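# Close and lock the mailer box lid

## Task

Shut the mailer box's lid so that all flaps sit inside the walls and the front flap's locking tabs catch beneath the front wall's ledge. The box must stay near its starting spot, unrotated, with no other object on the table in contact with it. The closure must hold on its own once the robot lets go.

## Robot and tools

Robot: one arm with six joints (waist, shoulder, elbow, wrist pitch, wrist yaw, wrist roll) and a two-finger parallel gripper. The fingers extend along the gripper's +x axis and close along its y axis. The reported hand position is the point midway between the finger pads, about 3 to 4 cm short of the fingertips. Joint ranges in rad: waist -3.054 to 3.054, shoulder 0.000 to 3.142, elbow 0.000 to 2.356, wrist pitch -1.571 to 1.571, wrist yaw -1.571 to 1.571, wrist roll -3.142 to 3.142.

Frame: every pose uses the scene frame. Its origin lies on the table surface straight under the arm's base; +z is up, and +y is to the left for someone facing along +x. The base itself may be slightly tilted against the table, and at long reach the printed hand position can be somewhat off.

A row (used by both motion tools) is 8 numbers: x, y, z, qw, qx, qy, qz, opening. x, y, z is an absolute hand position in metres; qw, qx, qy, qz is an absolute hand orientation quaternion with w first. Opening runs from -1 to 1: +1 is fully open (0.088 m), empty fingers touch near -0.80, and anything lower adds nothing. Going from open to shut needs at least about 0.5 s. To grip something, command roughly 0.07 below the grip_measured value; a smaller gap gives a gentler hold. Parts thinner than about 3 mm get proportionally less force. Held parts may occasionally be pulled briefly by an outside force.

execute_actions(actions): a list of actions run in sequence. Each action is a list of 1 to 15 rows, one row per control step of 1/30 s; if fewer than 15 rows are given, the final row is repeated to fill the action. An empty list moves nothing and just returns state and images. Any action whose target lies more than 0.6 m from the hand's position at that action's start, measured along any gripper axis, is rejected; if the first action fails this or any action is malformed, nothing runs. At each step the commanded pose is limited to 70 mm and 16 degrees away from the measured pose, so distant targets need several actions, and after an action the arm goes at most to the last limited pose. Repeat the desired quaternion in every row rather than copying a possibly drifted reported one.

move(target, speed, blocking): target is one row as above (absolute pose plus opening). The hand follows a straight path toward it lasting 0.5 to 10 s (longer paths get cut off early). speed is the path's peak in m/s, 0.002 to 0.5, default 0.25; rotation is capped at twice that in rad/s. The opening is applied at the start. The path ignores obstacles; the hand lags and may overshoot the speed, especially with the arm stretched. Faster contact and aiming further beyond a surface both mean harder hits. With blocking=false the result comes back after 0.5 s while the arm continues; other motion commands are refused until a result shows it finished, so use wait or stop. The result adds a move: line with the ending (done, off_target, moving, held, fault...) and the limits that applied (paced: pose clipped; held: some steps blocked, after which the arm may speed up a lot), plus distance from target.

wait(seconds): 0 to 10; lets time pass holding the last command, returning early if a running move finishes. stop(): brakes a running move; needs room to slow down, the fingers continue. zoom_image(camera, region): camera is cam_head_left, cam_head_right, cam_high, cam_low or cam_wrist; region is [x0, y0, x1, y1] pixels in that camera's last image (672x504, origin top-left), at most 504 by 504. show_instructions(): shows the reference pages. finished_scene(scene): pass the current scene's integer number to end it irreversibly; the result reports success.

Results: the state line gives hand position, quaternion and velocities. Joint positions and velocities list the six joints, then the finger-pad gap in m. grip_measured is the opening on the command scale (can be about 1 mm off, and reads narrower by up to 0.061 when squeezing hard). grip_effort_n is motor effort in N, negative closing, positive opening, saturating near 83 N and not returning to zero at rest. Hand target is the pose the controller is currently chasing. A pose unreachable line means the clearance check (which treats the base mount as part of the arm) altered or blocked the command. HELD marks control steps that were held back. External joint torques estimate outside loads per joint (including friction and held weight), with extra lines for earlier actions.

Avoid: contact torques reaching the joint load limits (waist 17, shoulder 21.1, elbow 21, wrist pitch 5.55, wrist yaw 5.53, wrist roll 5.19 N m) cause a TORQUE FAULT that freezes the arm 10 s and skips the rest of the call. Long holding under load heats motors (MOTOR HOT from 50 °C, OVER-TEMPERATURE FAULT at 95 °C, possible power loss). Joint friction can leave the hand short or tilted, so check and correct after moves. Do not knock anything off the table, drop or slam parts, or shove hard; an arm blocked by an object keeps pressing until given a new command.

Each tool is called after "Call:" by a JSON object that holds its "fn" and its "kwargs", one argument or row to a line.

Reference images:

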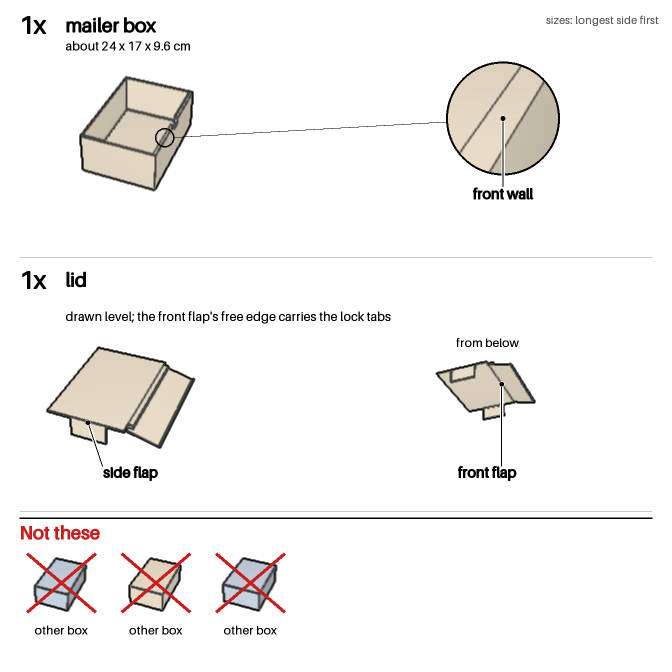

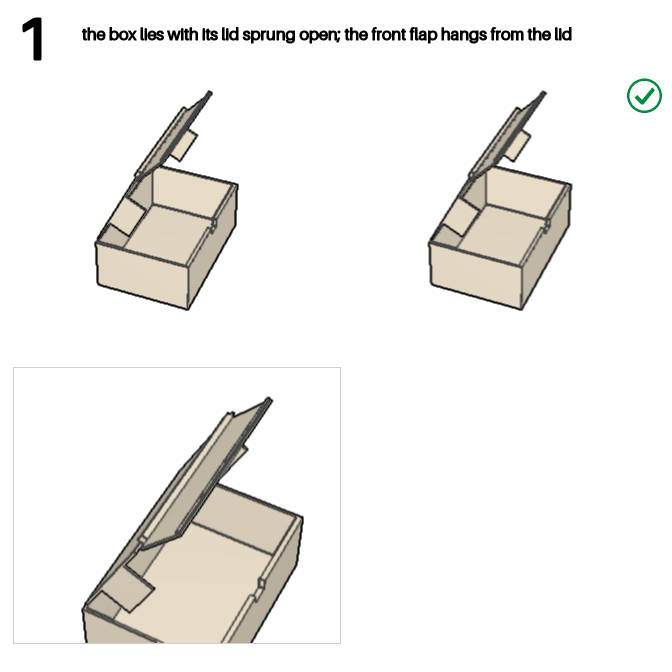

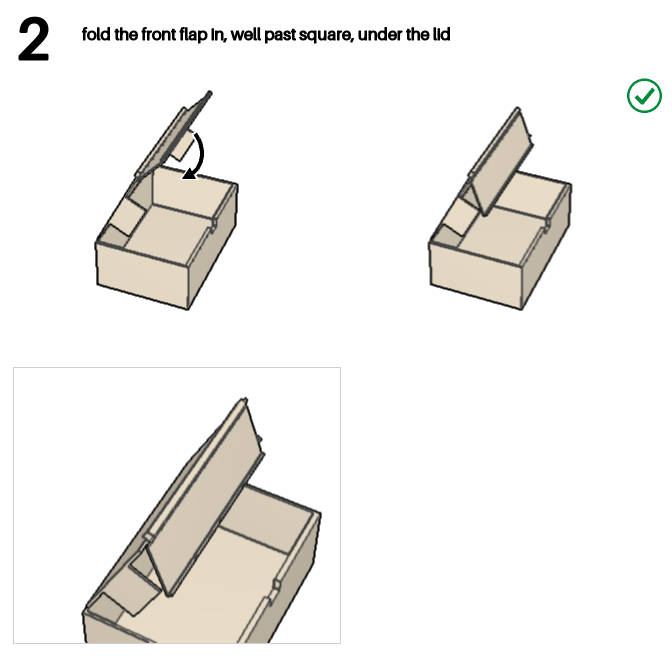

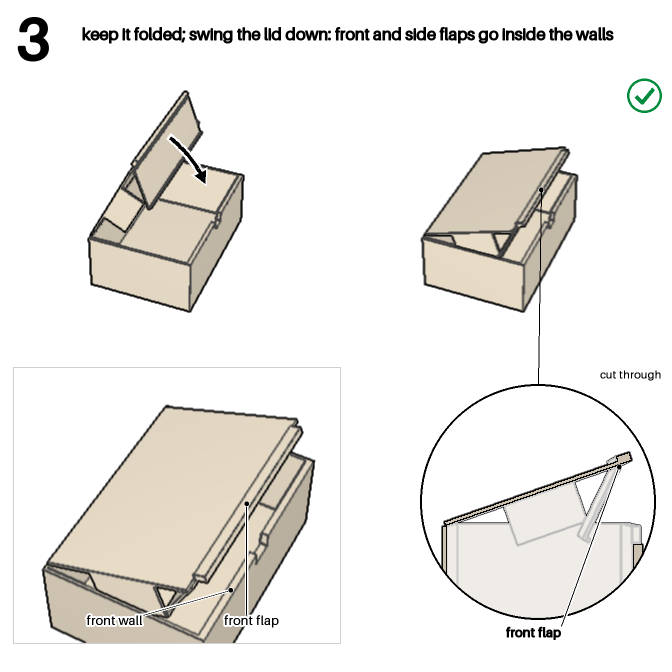

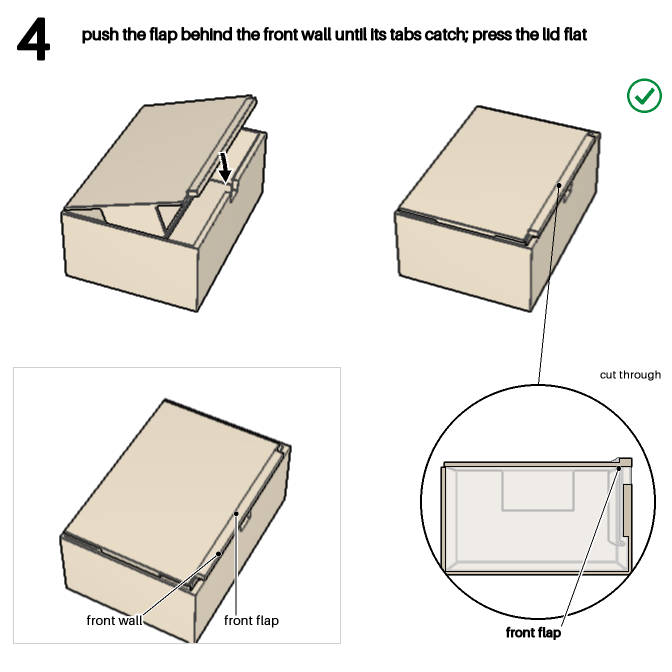

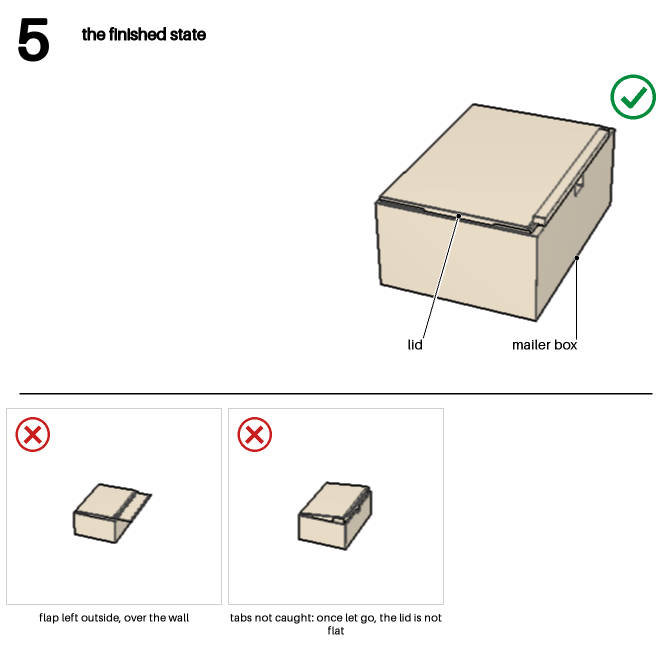

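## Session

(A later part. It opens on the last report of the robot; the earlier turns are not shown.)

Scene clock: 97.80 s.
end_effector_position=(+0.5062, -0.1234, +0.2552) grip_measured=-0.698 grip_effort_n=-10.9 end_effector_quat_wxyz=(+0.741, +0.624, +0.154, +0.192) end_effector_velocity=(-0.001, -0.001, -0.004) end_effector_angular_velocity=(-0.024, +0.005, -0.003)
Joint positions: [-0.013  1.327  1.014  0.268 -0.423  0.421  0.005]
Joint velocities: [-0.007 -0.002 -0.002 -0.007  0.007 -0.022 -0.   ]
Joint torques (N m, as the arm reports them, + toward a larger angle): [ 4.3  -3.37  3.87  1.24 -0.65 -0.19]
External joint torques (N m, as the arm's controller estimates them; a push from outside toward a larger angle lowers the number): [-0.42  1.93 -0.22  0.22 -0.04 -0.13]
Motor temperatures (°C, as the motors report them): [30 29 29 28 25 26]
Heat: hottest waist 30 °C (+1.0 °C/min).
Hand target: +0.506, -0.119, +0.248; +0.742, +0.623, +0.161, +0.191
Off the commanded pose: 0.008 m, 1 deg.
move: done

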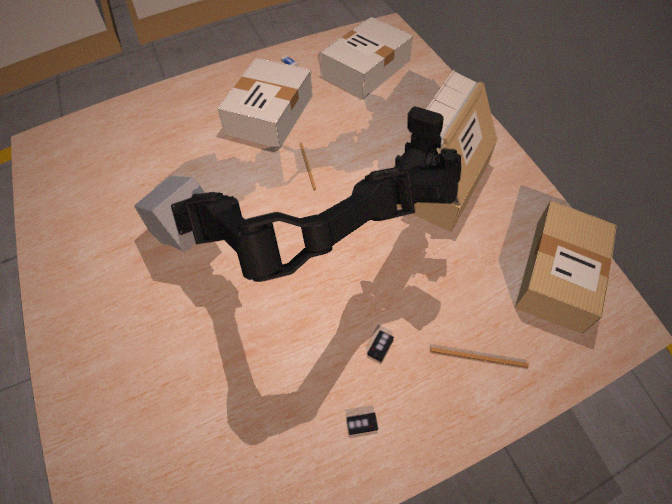

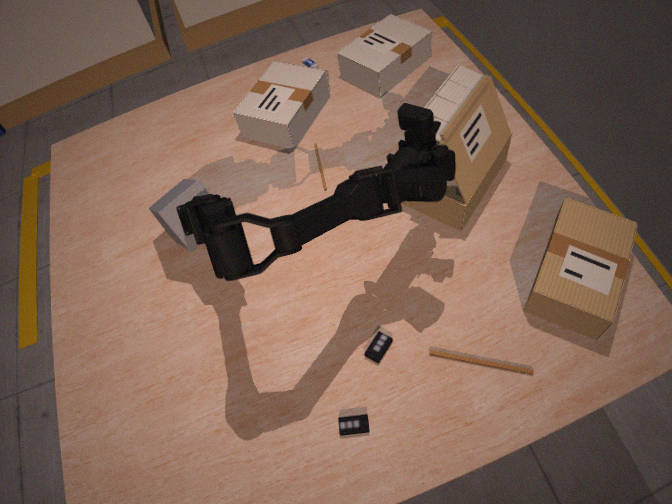

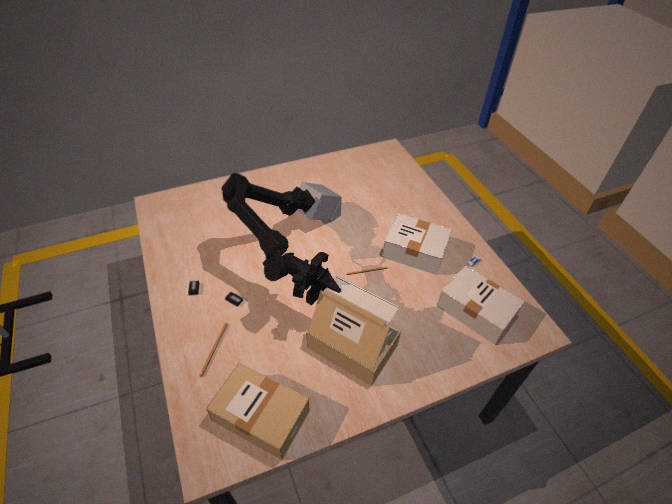

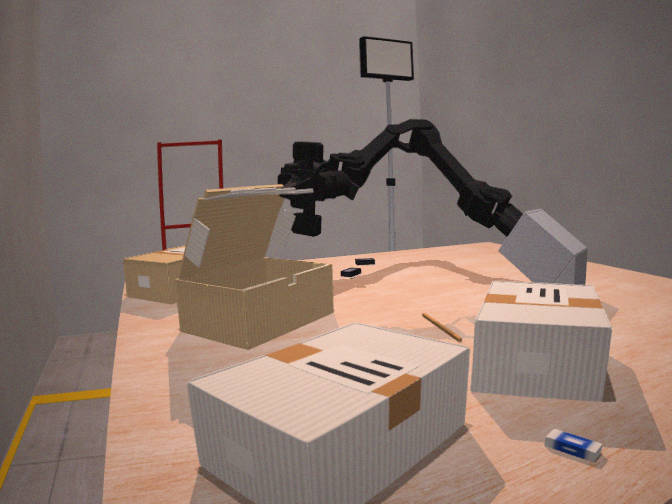

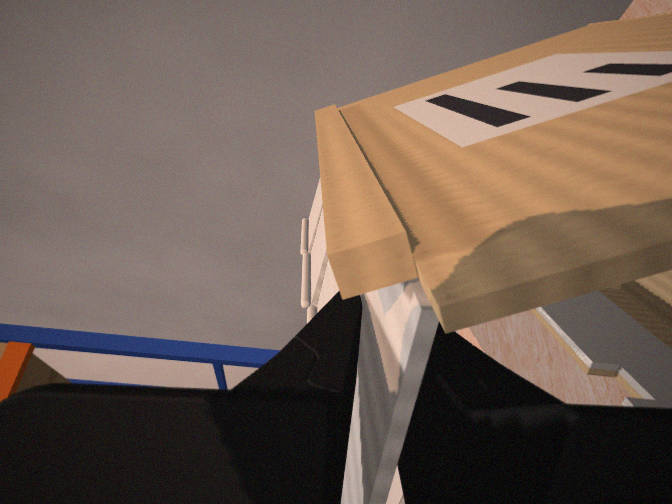

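Call:
{"fn": "move", "kwargs": {
  "target": [0.503,-0.110,0.225,0.894,0.370,0.096,0.231,-0.72],
  "speed": 0.2
}}

Call:
{"fn": "move", "kwargs": {
  "target": [0.493,-0.093,0.196,0.953,0.168,0.043,0.246,-0.72],
  "speed": 0.15
}}

Call:
{"fn": "move", "kwargs": {
  "target": [0.4865,-0.080,0.166,0.968,0.017,0.004,0.25,-0.72],
  "speed": 0.1
}}

Scene clock: 107.07 s.
end_effector_position=(+0.5034, -0.1142, +0.2312) grip_measured=-0.717 grip_effort_n=-13.3 end_effector_quat_wxyz=(+0.895, +0.372, +0.090, +0.230) end_effector_velocity=(+0.001, -0.003, +0.002) end_effector_angular_velocity=(-0.019, -0.022, -0.007)
Joint positions: [-0.056  1.364  0.958  0.357 -0.465 -0.194  0.004]
Joint velocities: [-0.002 -0.002  0.002  0.007 -0.007 -0.022 -0.   ]
Joint torques (N m, as the arm reports them, + toward a larger angle): [ 4.65 -3.65  3.74  1.25 -0.69 -0.19]
External joint torques (N m, as the arm's controller estimates them; a push from outside toward a larger angle lowers the number): [-0.16  1.83 -0.14  0.24 -0.08 -0.16]
Motor temperatures (°C, as the motors report them): [30 29 29 29 25 26]
Heat: hottest waist 30 °C (+1.0 °C/min).
Hand target: +0.503, -0.110, +0.225; +0.895, +0.370, +0.096, +0.231
Off the commanded pose: 0.007 m, 1 deg.
move: done

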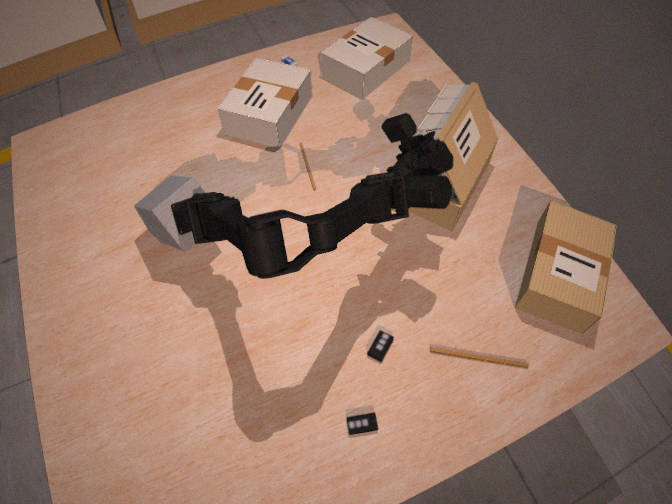

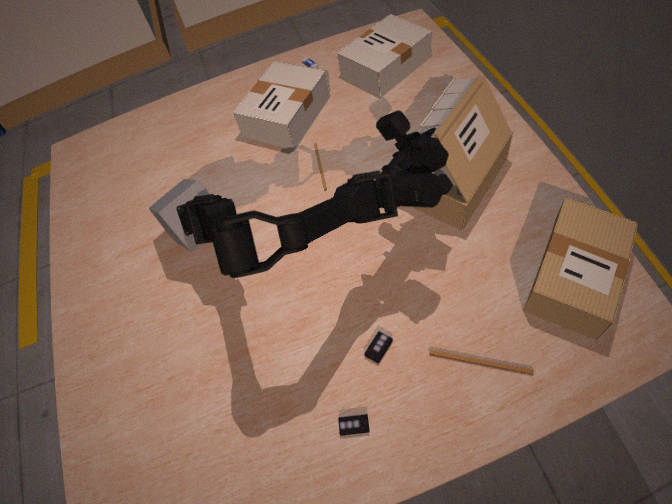

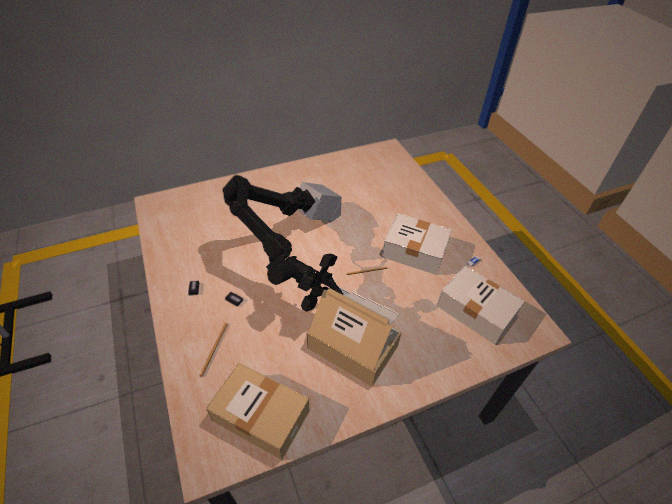

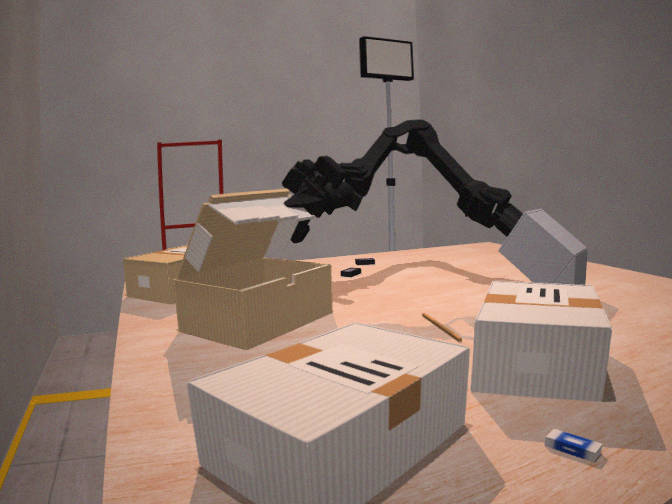

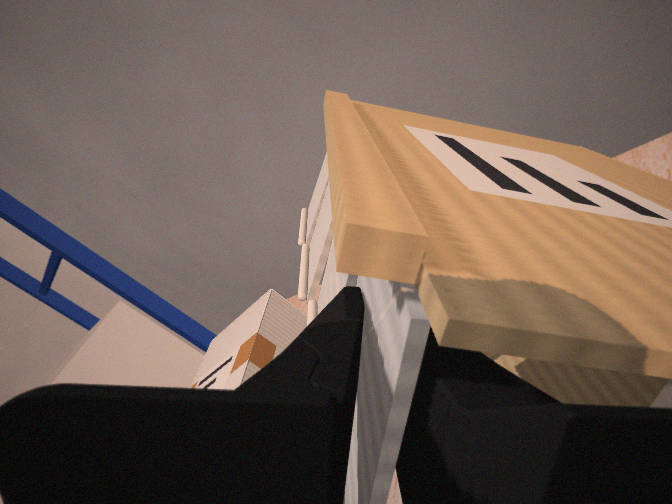

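Scene clock: 108.97 s.
end_effector_position=(+0.4939, -0.0970, +0.2007) grip_measured=-0.717 grip_effort_n=-13.7 end_effector_quat_wxyz=(+0.954, +0.169, +0.040, +0.243) end_effector_velocity=(-0.002, +0.001, -0.001) end_effector_angular_velocity=(-0.003, -0.002, +0.008)
Joint positions: [-0.1    1.415  0.863  0.501 -0.505 -0.632  0.004]
Joint velocities: [-0.002 -0.002 -0.002 -0.007 -0.007 -0.007 -0.   ]
Joint torques (N m, as the arm reports them, + toward a larger angle): [ 4.91 -3.64  3.34  1.26 -0.74 -0.21]
External joint torques (N m, as the arm's controller estimates them; a push from outside toward a larger angle lowers the number): [ 0.02  1.96 -0.11  0.26 -0.11 -0.2 ]
Motor temperatures (°C, as the motors report them): [30 29 29 29 25 26]
Heat: hottest waist 30 °C (+1.0 °C/min).
Hand target: +0.493, -0.093, +0.196; +0.953, +0.168, +0.043, +0.246
Off the commanded pose: 0.006 m, 1 deg.
move: done

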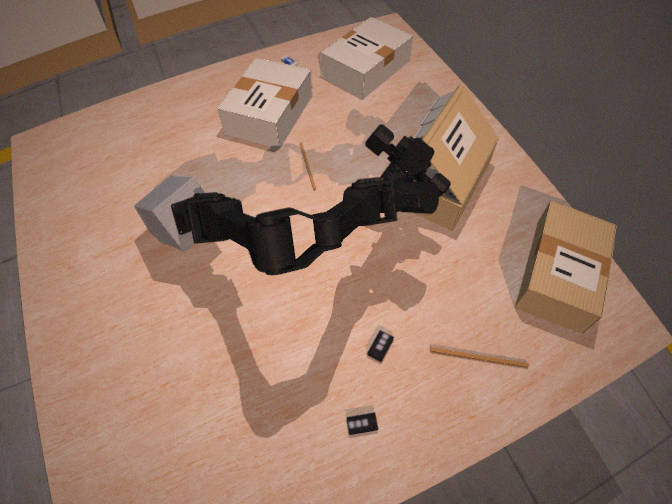

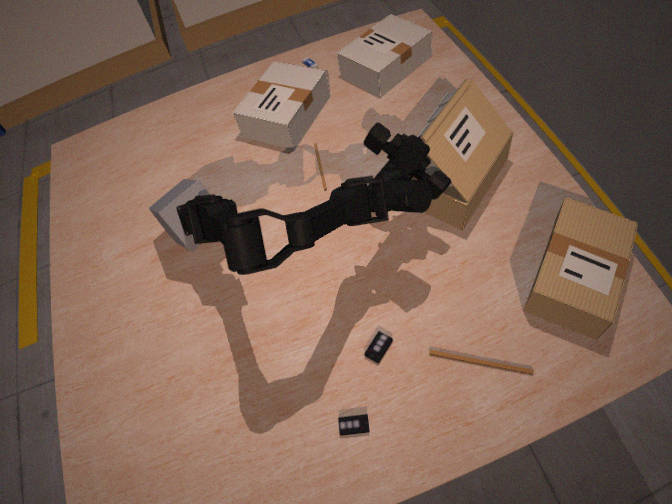

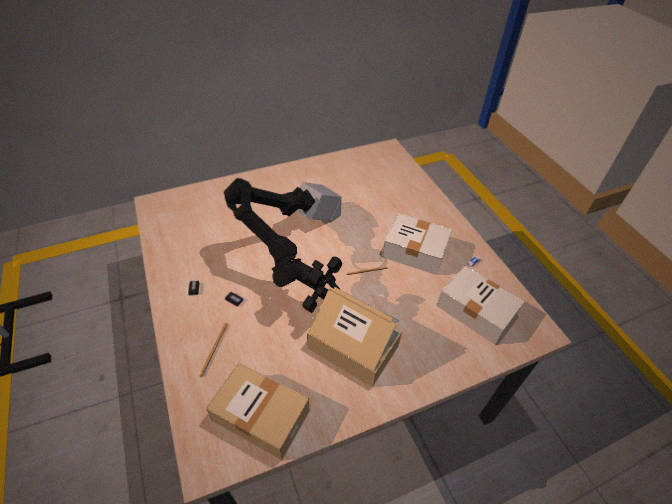

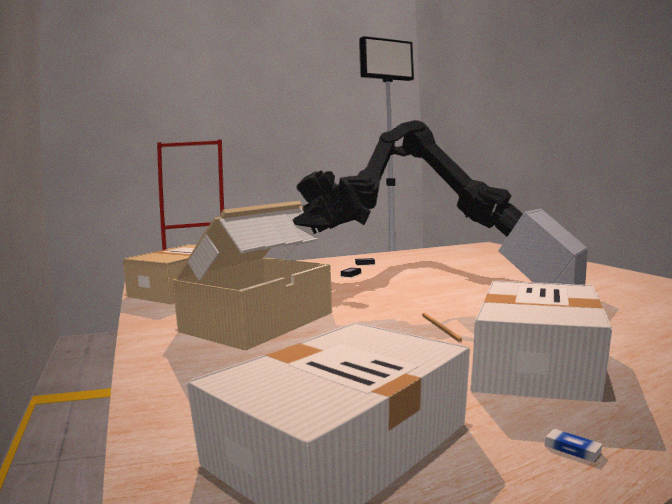

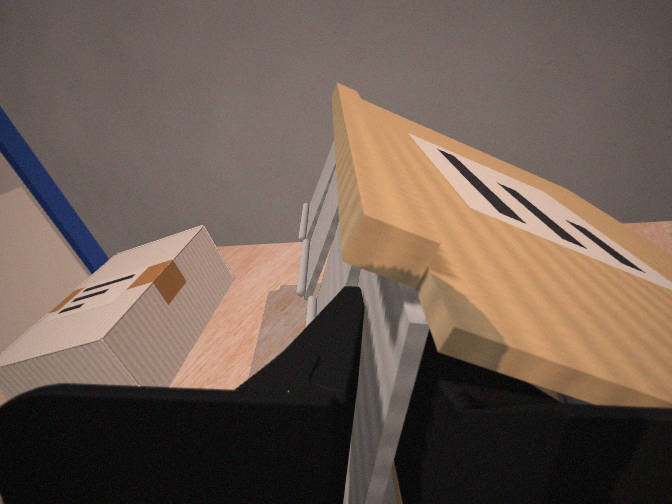

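Scene clock: 110.90 s.
end_effector_position=(+0.4878, -0.0849, +0.1690) grip_measured=-0.717 grip_effort_n=-13.3 end_effector_quat_wxyz=(+0.969, +0.019, +0.004, +0.245) end_effector_velocity=(-0.000, +0.000, -0.000) end_effector_angular_velocity=(-0.018, -0.016, +0.001)
Joint positions: [-0.154  1.493  0.806  0.634 -0.554 -0.946  0.004]
Joint velocities: [-0.002  0.002 -0.002  0.007 -0.007 -0.022 -0.   ]
Joint torques (N m, as the arm reports them, + toward a larger angle): [ 5.27 -3.78  2.93  1.18 -0.82 -0.35]
External joint torques (N m, as the arm's controller estimates them; a push from outside toward a larger angle lowers the number): [ 0.29  1.95 -0.01  0.2  -0.19 -0.35]
Motor temperatures (°C, as the motors report them): [30 29 29 29 25 26]
Heat: hottest waist 30 °C (+1.0 °C/min).
Hand target: +0.486, -0.080, +0.166; +0.968, +0.017, +0.004, +0.250
Off the commanded pose: 0.006 m, 1 deg.
move: done

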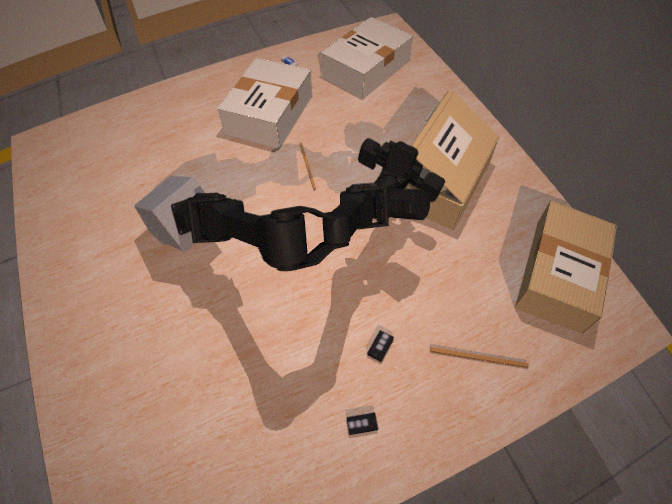

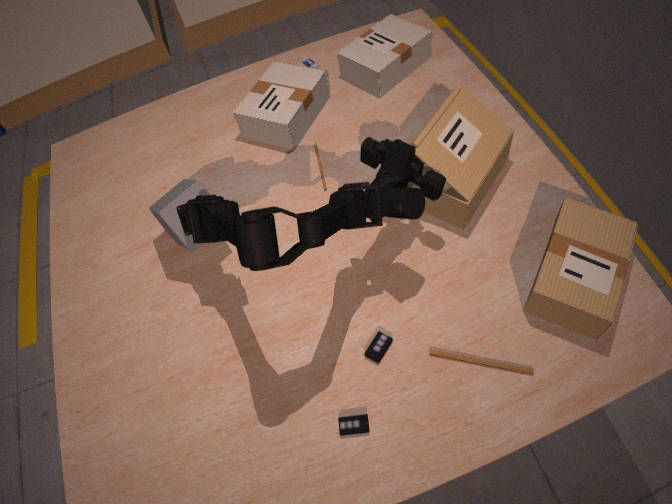

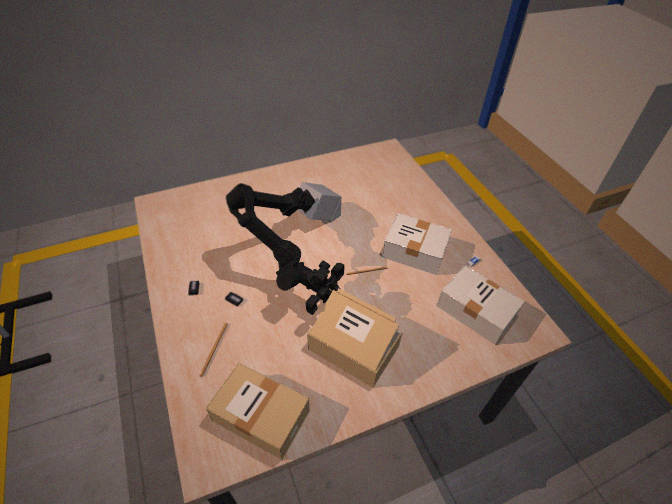

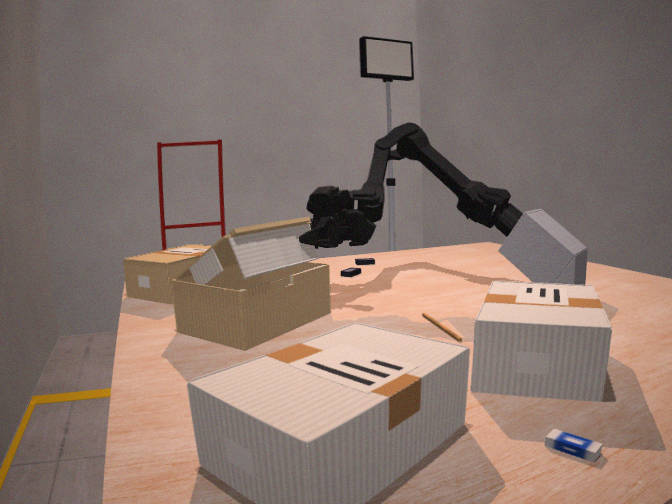

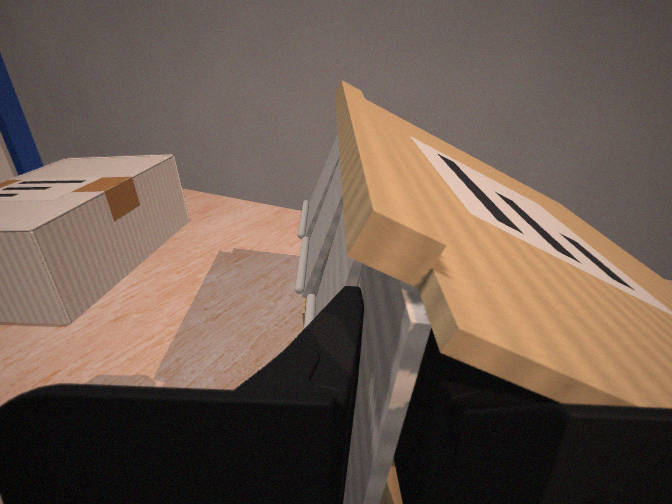

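Call:
{"fn": "move", "kwargs": {
  "target": [0.475,-0.088,0.163,0.968,0.017,0.004,0.25,-0.69],
  "speed": 0.02
}}

Call:
{"fn": "move", "kwargs": {
  "target": [0.479,-0.096,0.158,0.95,-0.185,-0.048,0.245,-0.8],
  "speed": 0.1
}}

Scene clock: 120.87 s.
end_effector_position=(+0.4776, -0.0868, +0.1626) grip_measured=-0.692 grip_effort_n=13.3 end_effector_quat_wxyz=(+0.968, +0.019, +0.005, +0.249) end_effector_velocity=(-0.005, +0.003, +0.001) end_effector_angular_velocity=(+0.009, -0.017, +0.024)
Joint positions: [-0.184  1.474  0.774  0.634 -0.587 -0.954  0.005]
Joint velocities: [-0.007 -0.007 -0.012 -0.007 -0.037 -0.007 -0.   ]
Joint torques (N m, as the arm reports them, + toward a larger angle): [ 4.81 -5.91  2.67  0.81 -0.88 -0.18]
External joint torques (N m, as the arm's controller estimates them; a push from outside toward a larger angle lowers the number): [ 0.02 -0.26 -0.13 -0.15 -0.24 -0.19]
Motor temperatures (°C, as the motors report them): [31 29 29 29 26 26]
Heat: hottest waist 31 °C (+2.0 °C/min).
Hand target: +0.475, -0.088, +0.163; +0.968, +0.017, +0.004, +0.250
Off the commanded pose: 0.003 m, 0 deg.
move: done

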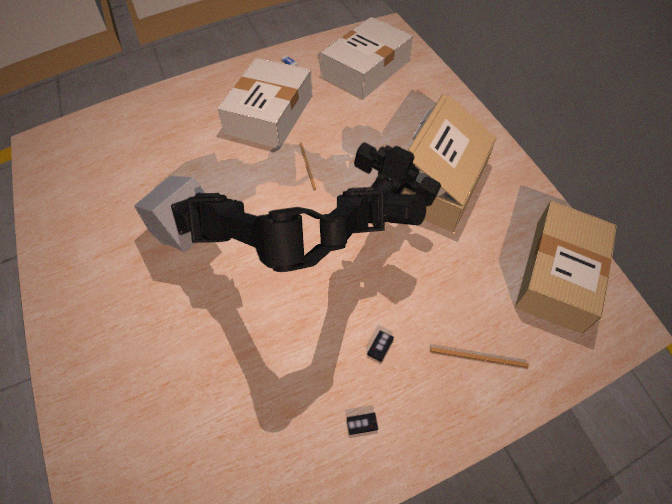

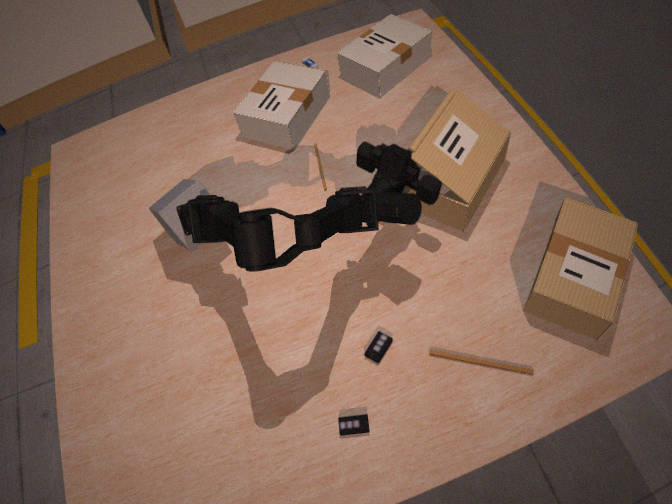

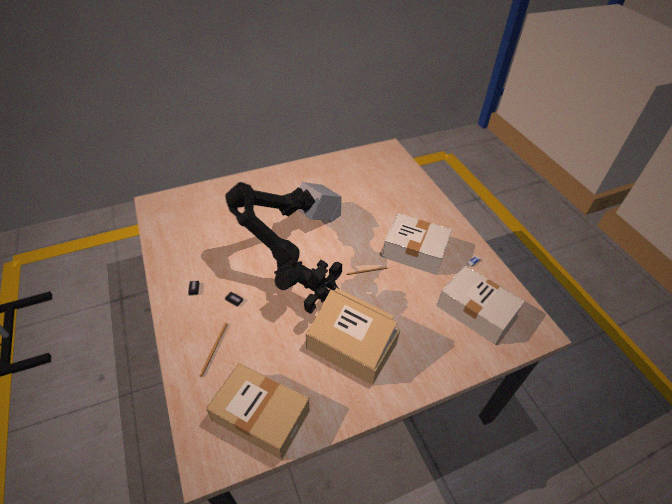

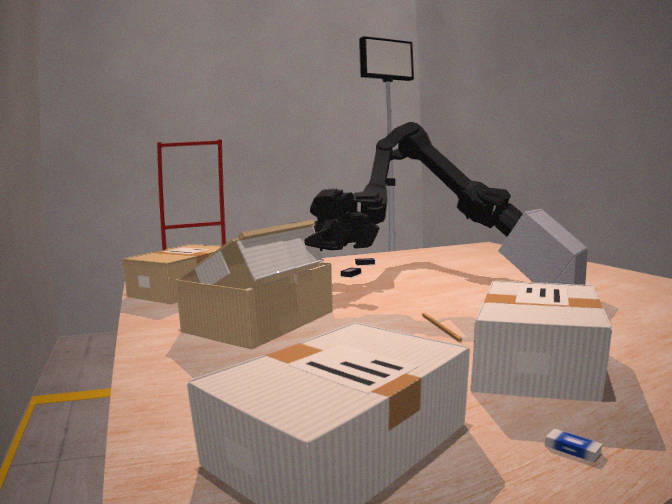

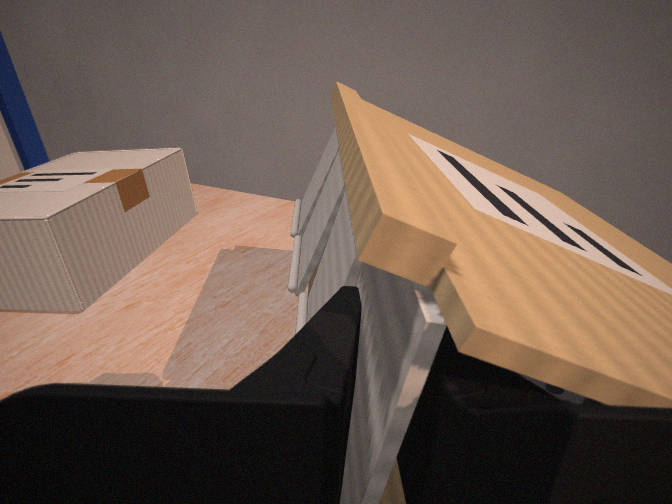

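Scene clock: 123.33 s.
end_effector_position=(+0.4750, -0.0880, +0.1608) grip_measured=-0.777 grip_effort_n=-83.5 end_effector_quat_wxyz=(+0.951, -0.163, -0.052, +0.257) end_effector_velocity=(-0.002, +0.003, +0.000) end_effector_angular_velocity=(-0.007, -0.017, +0.018)
Joint positions: [-0.205  1.474  0.783  0.607 -0.635 -1.349  0.001]
Joint velocities: [-0.002  0.002 -0.002 -0.007 -0.022 -0.022 -0.   ]
Joint torques (N m, as the arm reports them, + toward a larger angle): [ 4.   -4.83  4.86  1.2  -0.07 -1.03]
External joint torques (N m, as the arm's controller estimates them; a push from outside toward a larger angle lowers the number): [-0.78  0.81  2.18  0.32  0.57 -1.05]
Motor temperatures (°C, as the motors report them): [31 29 29 29 26 26]
Heat: hottest waist 31 °C (+2.0 °C/min).
Hand target: +0.479, -0.096, +0.158; +0.951, -0.185, -0.048, +0.245
Off the commanded pose: 0.009 m, 3 deg.
move: off_target

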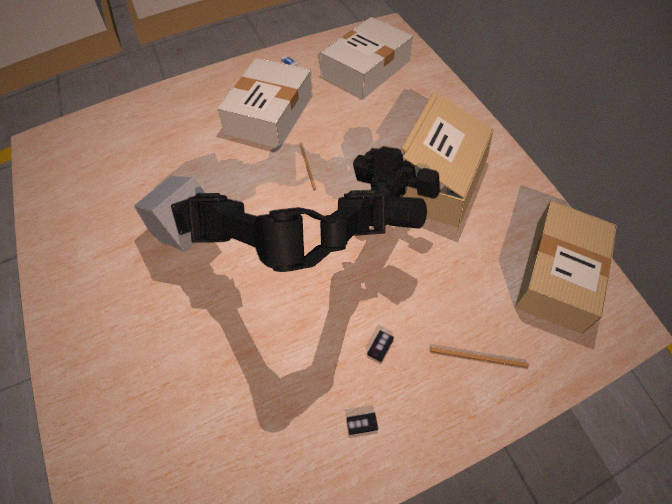

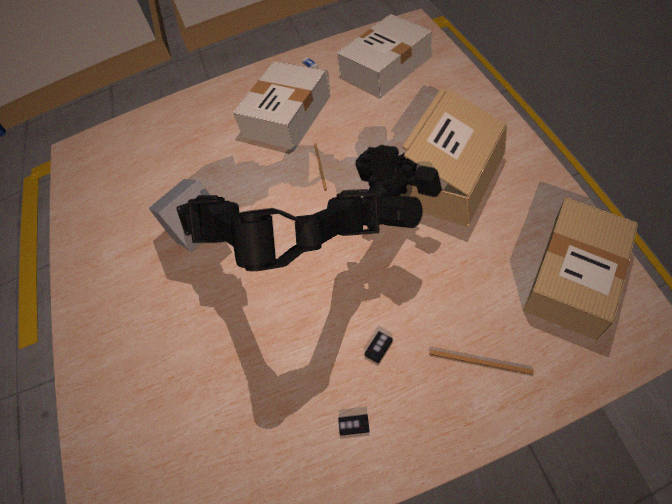

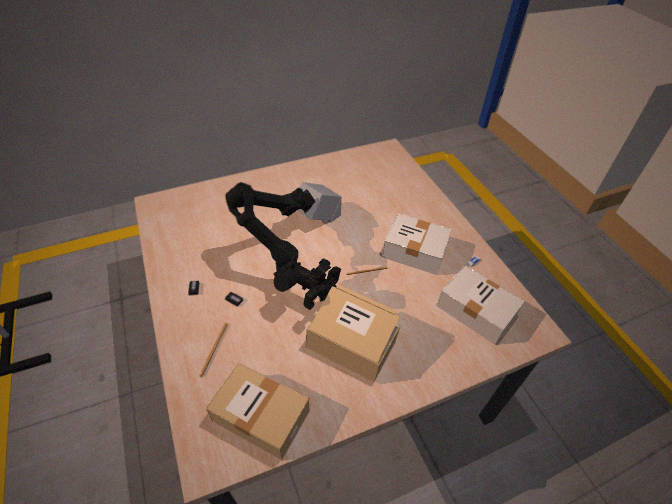

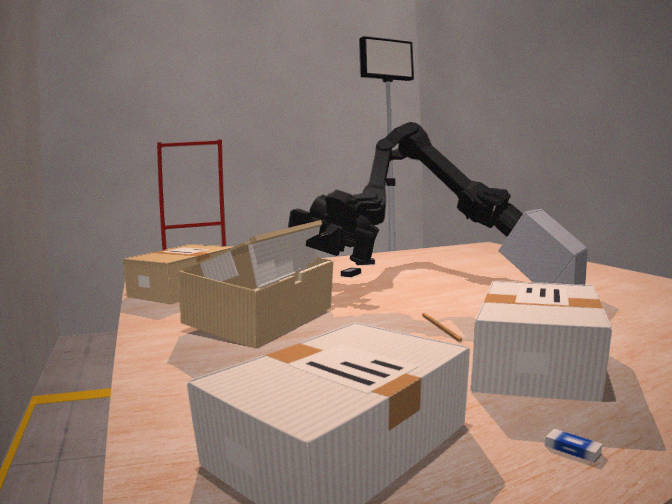

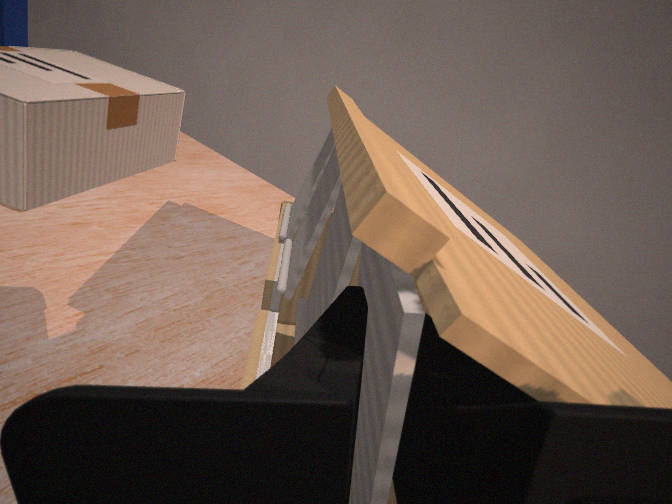

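Call:
{"fn": "move", "kwargs": {
  "target": [0.475,-0.086,0.135,0.955,-0.186,-0.044,0.225,-0.8],
  "speed": 0.02
}}

Call:
{"fn": "zoom_image", "kwargs": {
  "camera": "cam_low",
  "region": [150,180,400,360]
}}

Scene clock: 128.90 s.
end_effector_position=(+0.4760, -0.0838, +0.1545) grip_measured=-0.777 grip_effort_n=-83.5 end_effector_quat_wxyz=(+0.955, -0.173, -0.074, +0.230) end_effector_velocity=(-0.001, -0.001, +0.000) end_effector_angular_velocity=(-0.005, -0.022, -0.000)
Joint positions: [-0.215  1.538  0.745  0.787 -0.658 -1.332  0.001]
Joint velocities: [-0.007  0.007 -0.002  0.022 -0.022 -0.007 -0.   ]
Joint torques (N m, as the arm reports them, + toward a larger angle): [ 2.54 -2.96  2.03  1.13  0.72 -0.96]
External joint torques (N m, as the arm's controller estimates them; a push from outside toward a larger angle lowers the number): [-2.31  2.85 -0.41  0.17  1.34 -0.98]
Motor temperatures (°C, as the motors report them): [31 29 29 29 25 26]
Heat: hottest waist 31 °C (+2.0 °C/min).
Hand target: +0.474, -0.086, +0.135; +0.955, -0.186, -0.044, +0.226
Off the commanded pose: 0.020 m, 4 deg.
move: off_target

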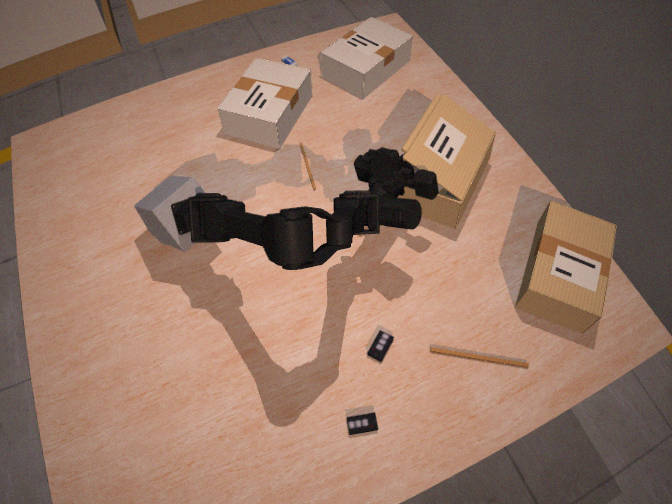

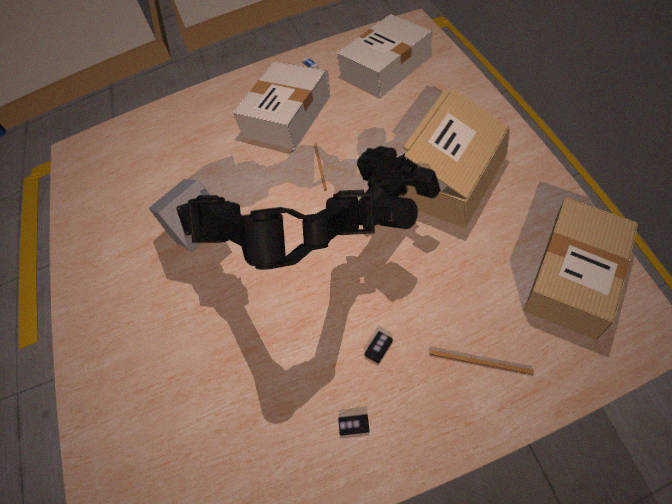

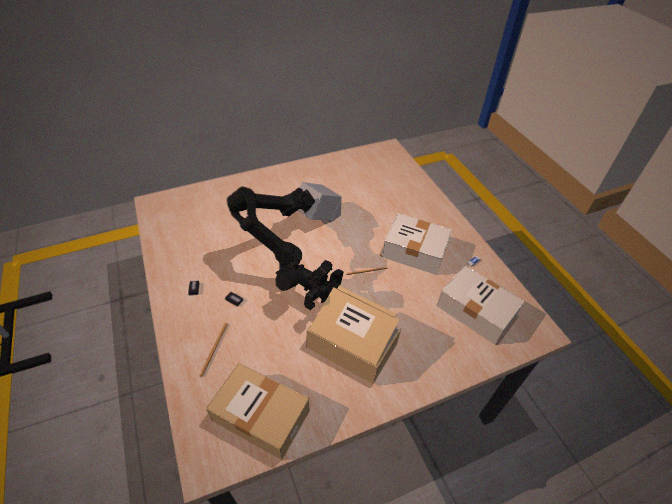

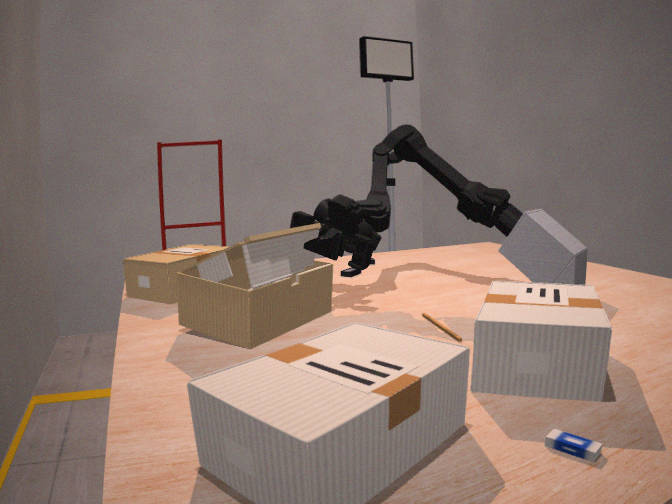

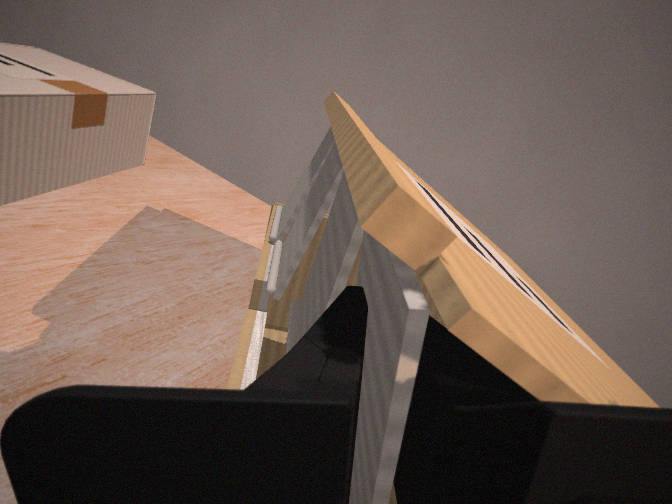

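Region (150, 180, 400, 360) of cam_low's 672x504 image, scaled by 2.016, with more detail than that image has; it fills the top 363 rows of this view, and the rest is white.

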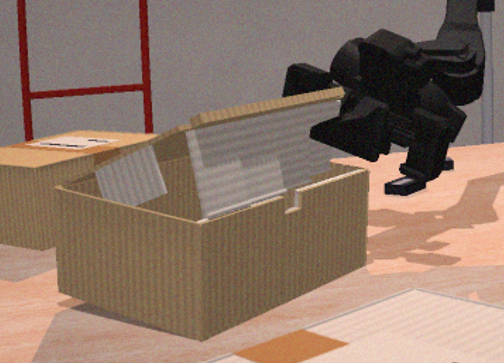

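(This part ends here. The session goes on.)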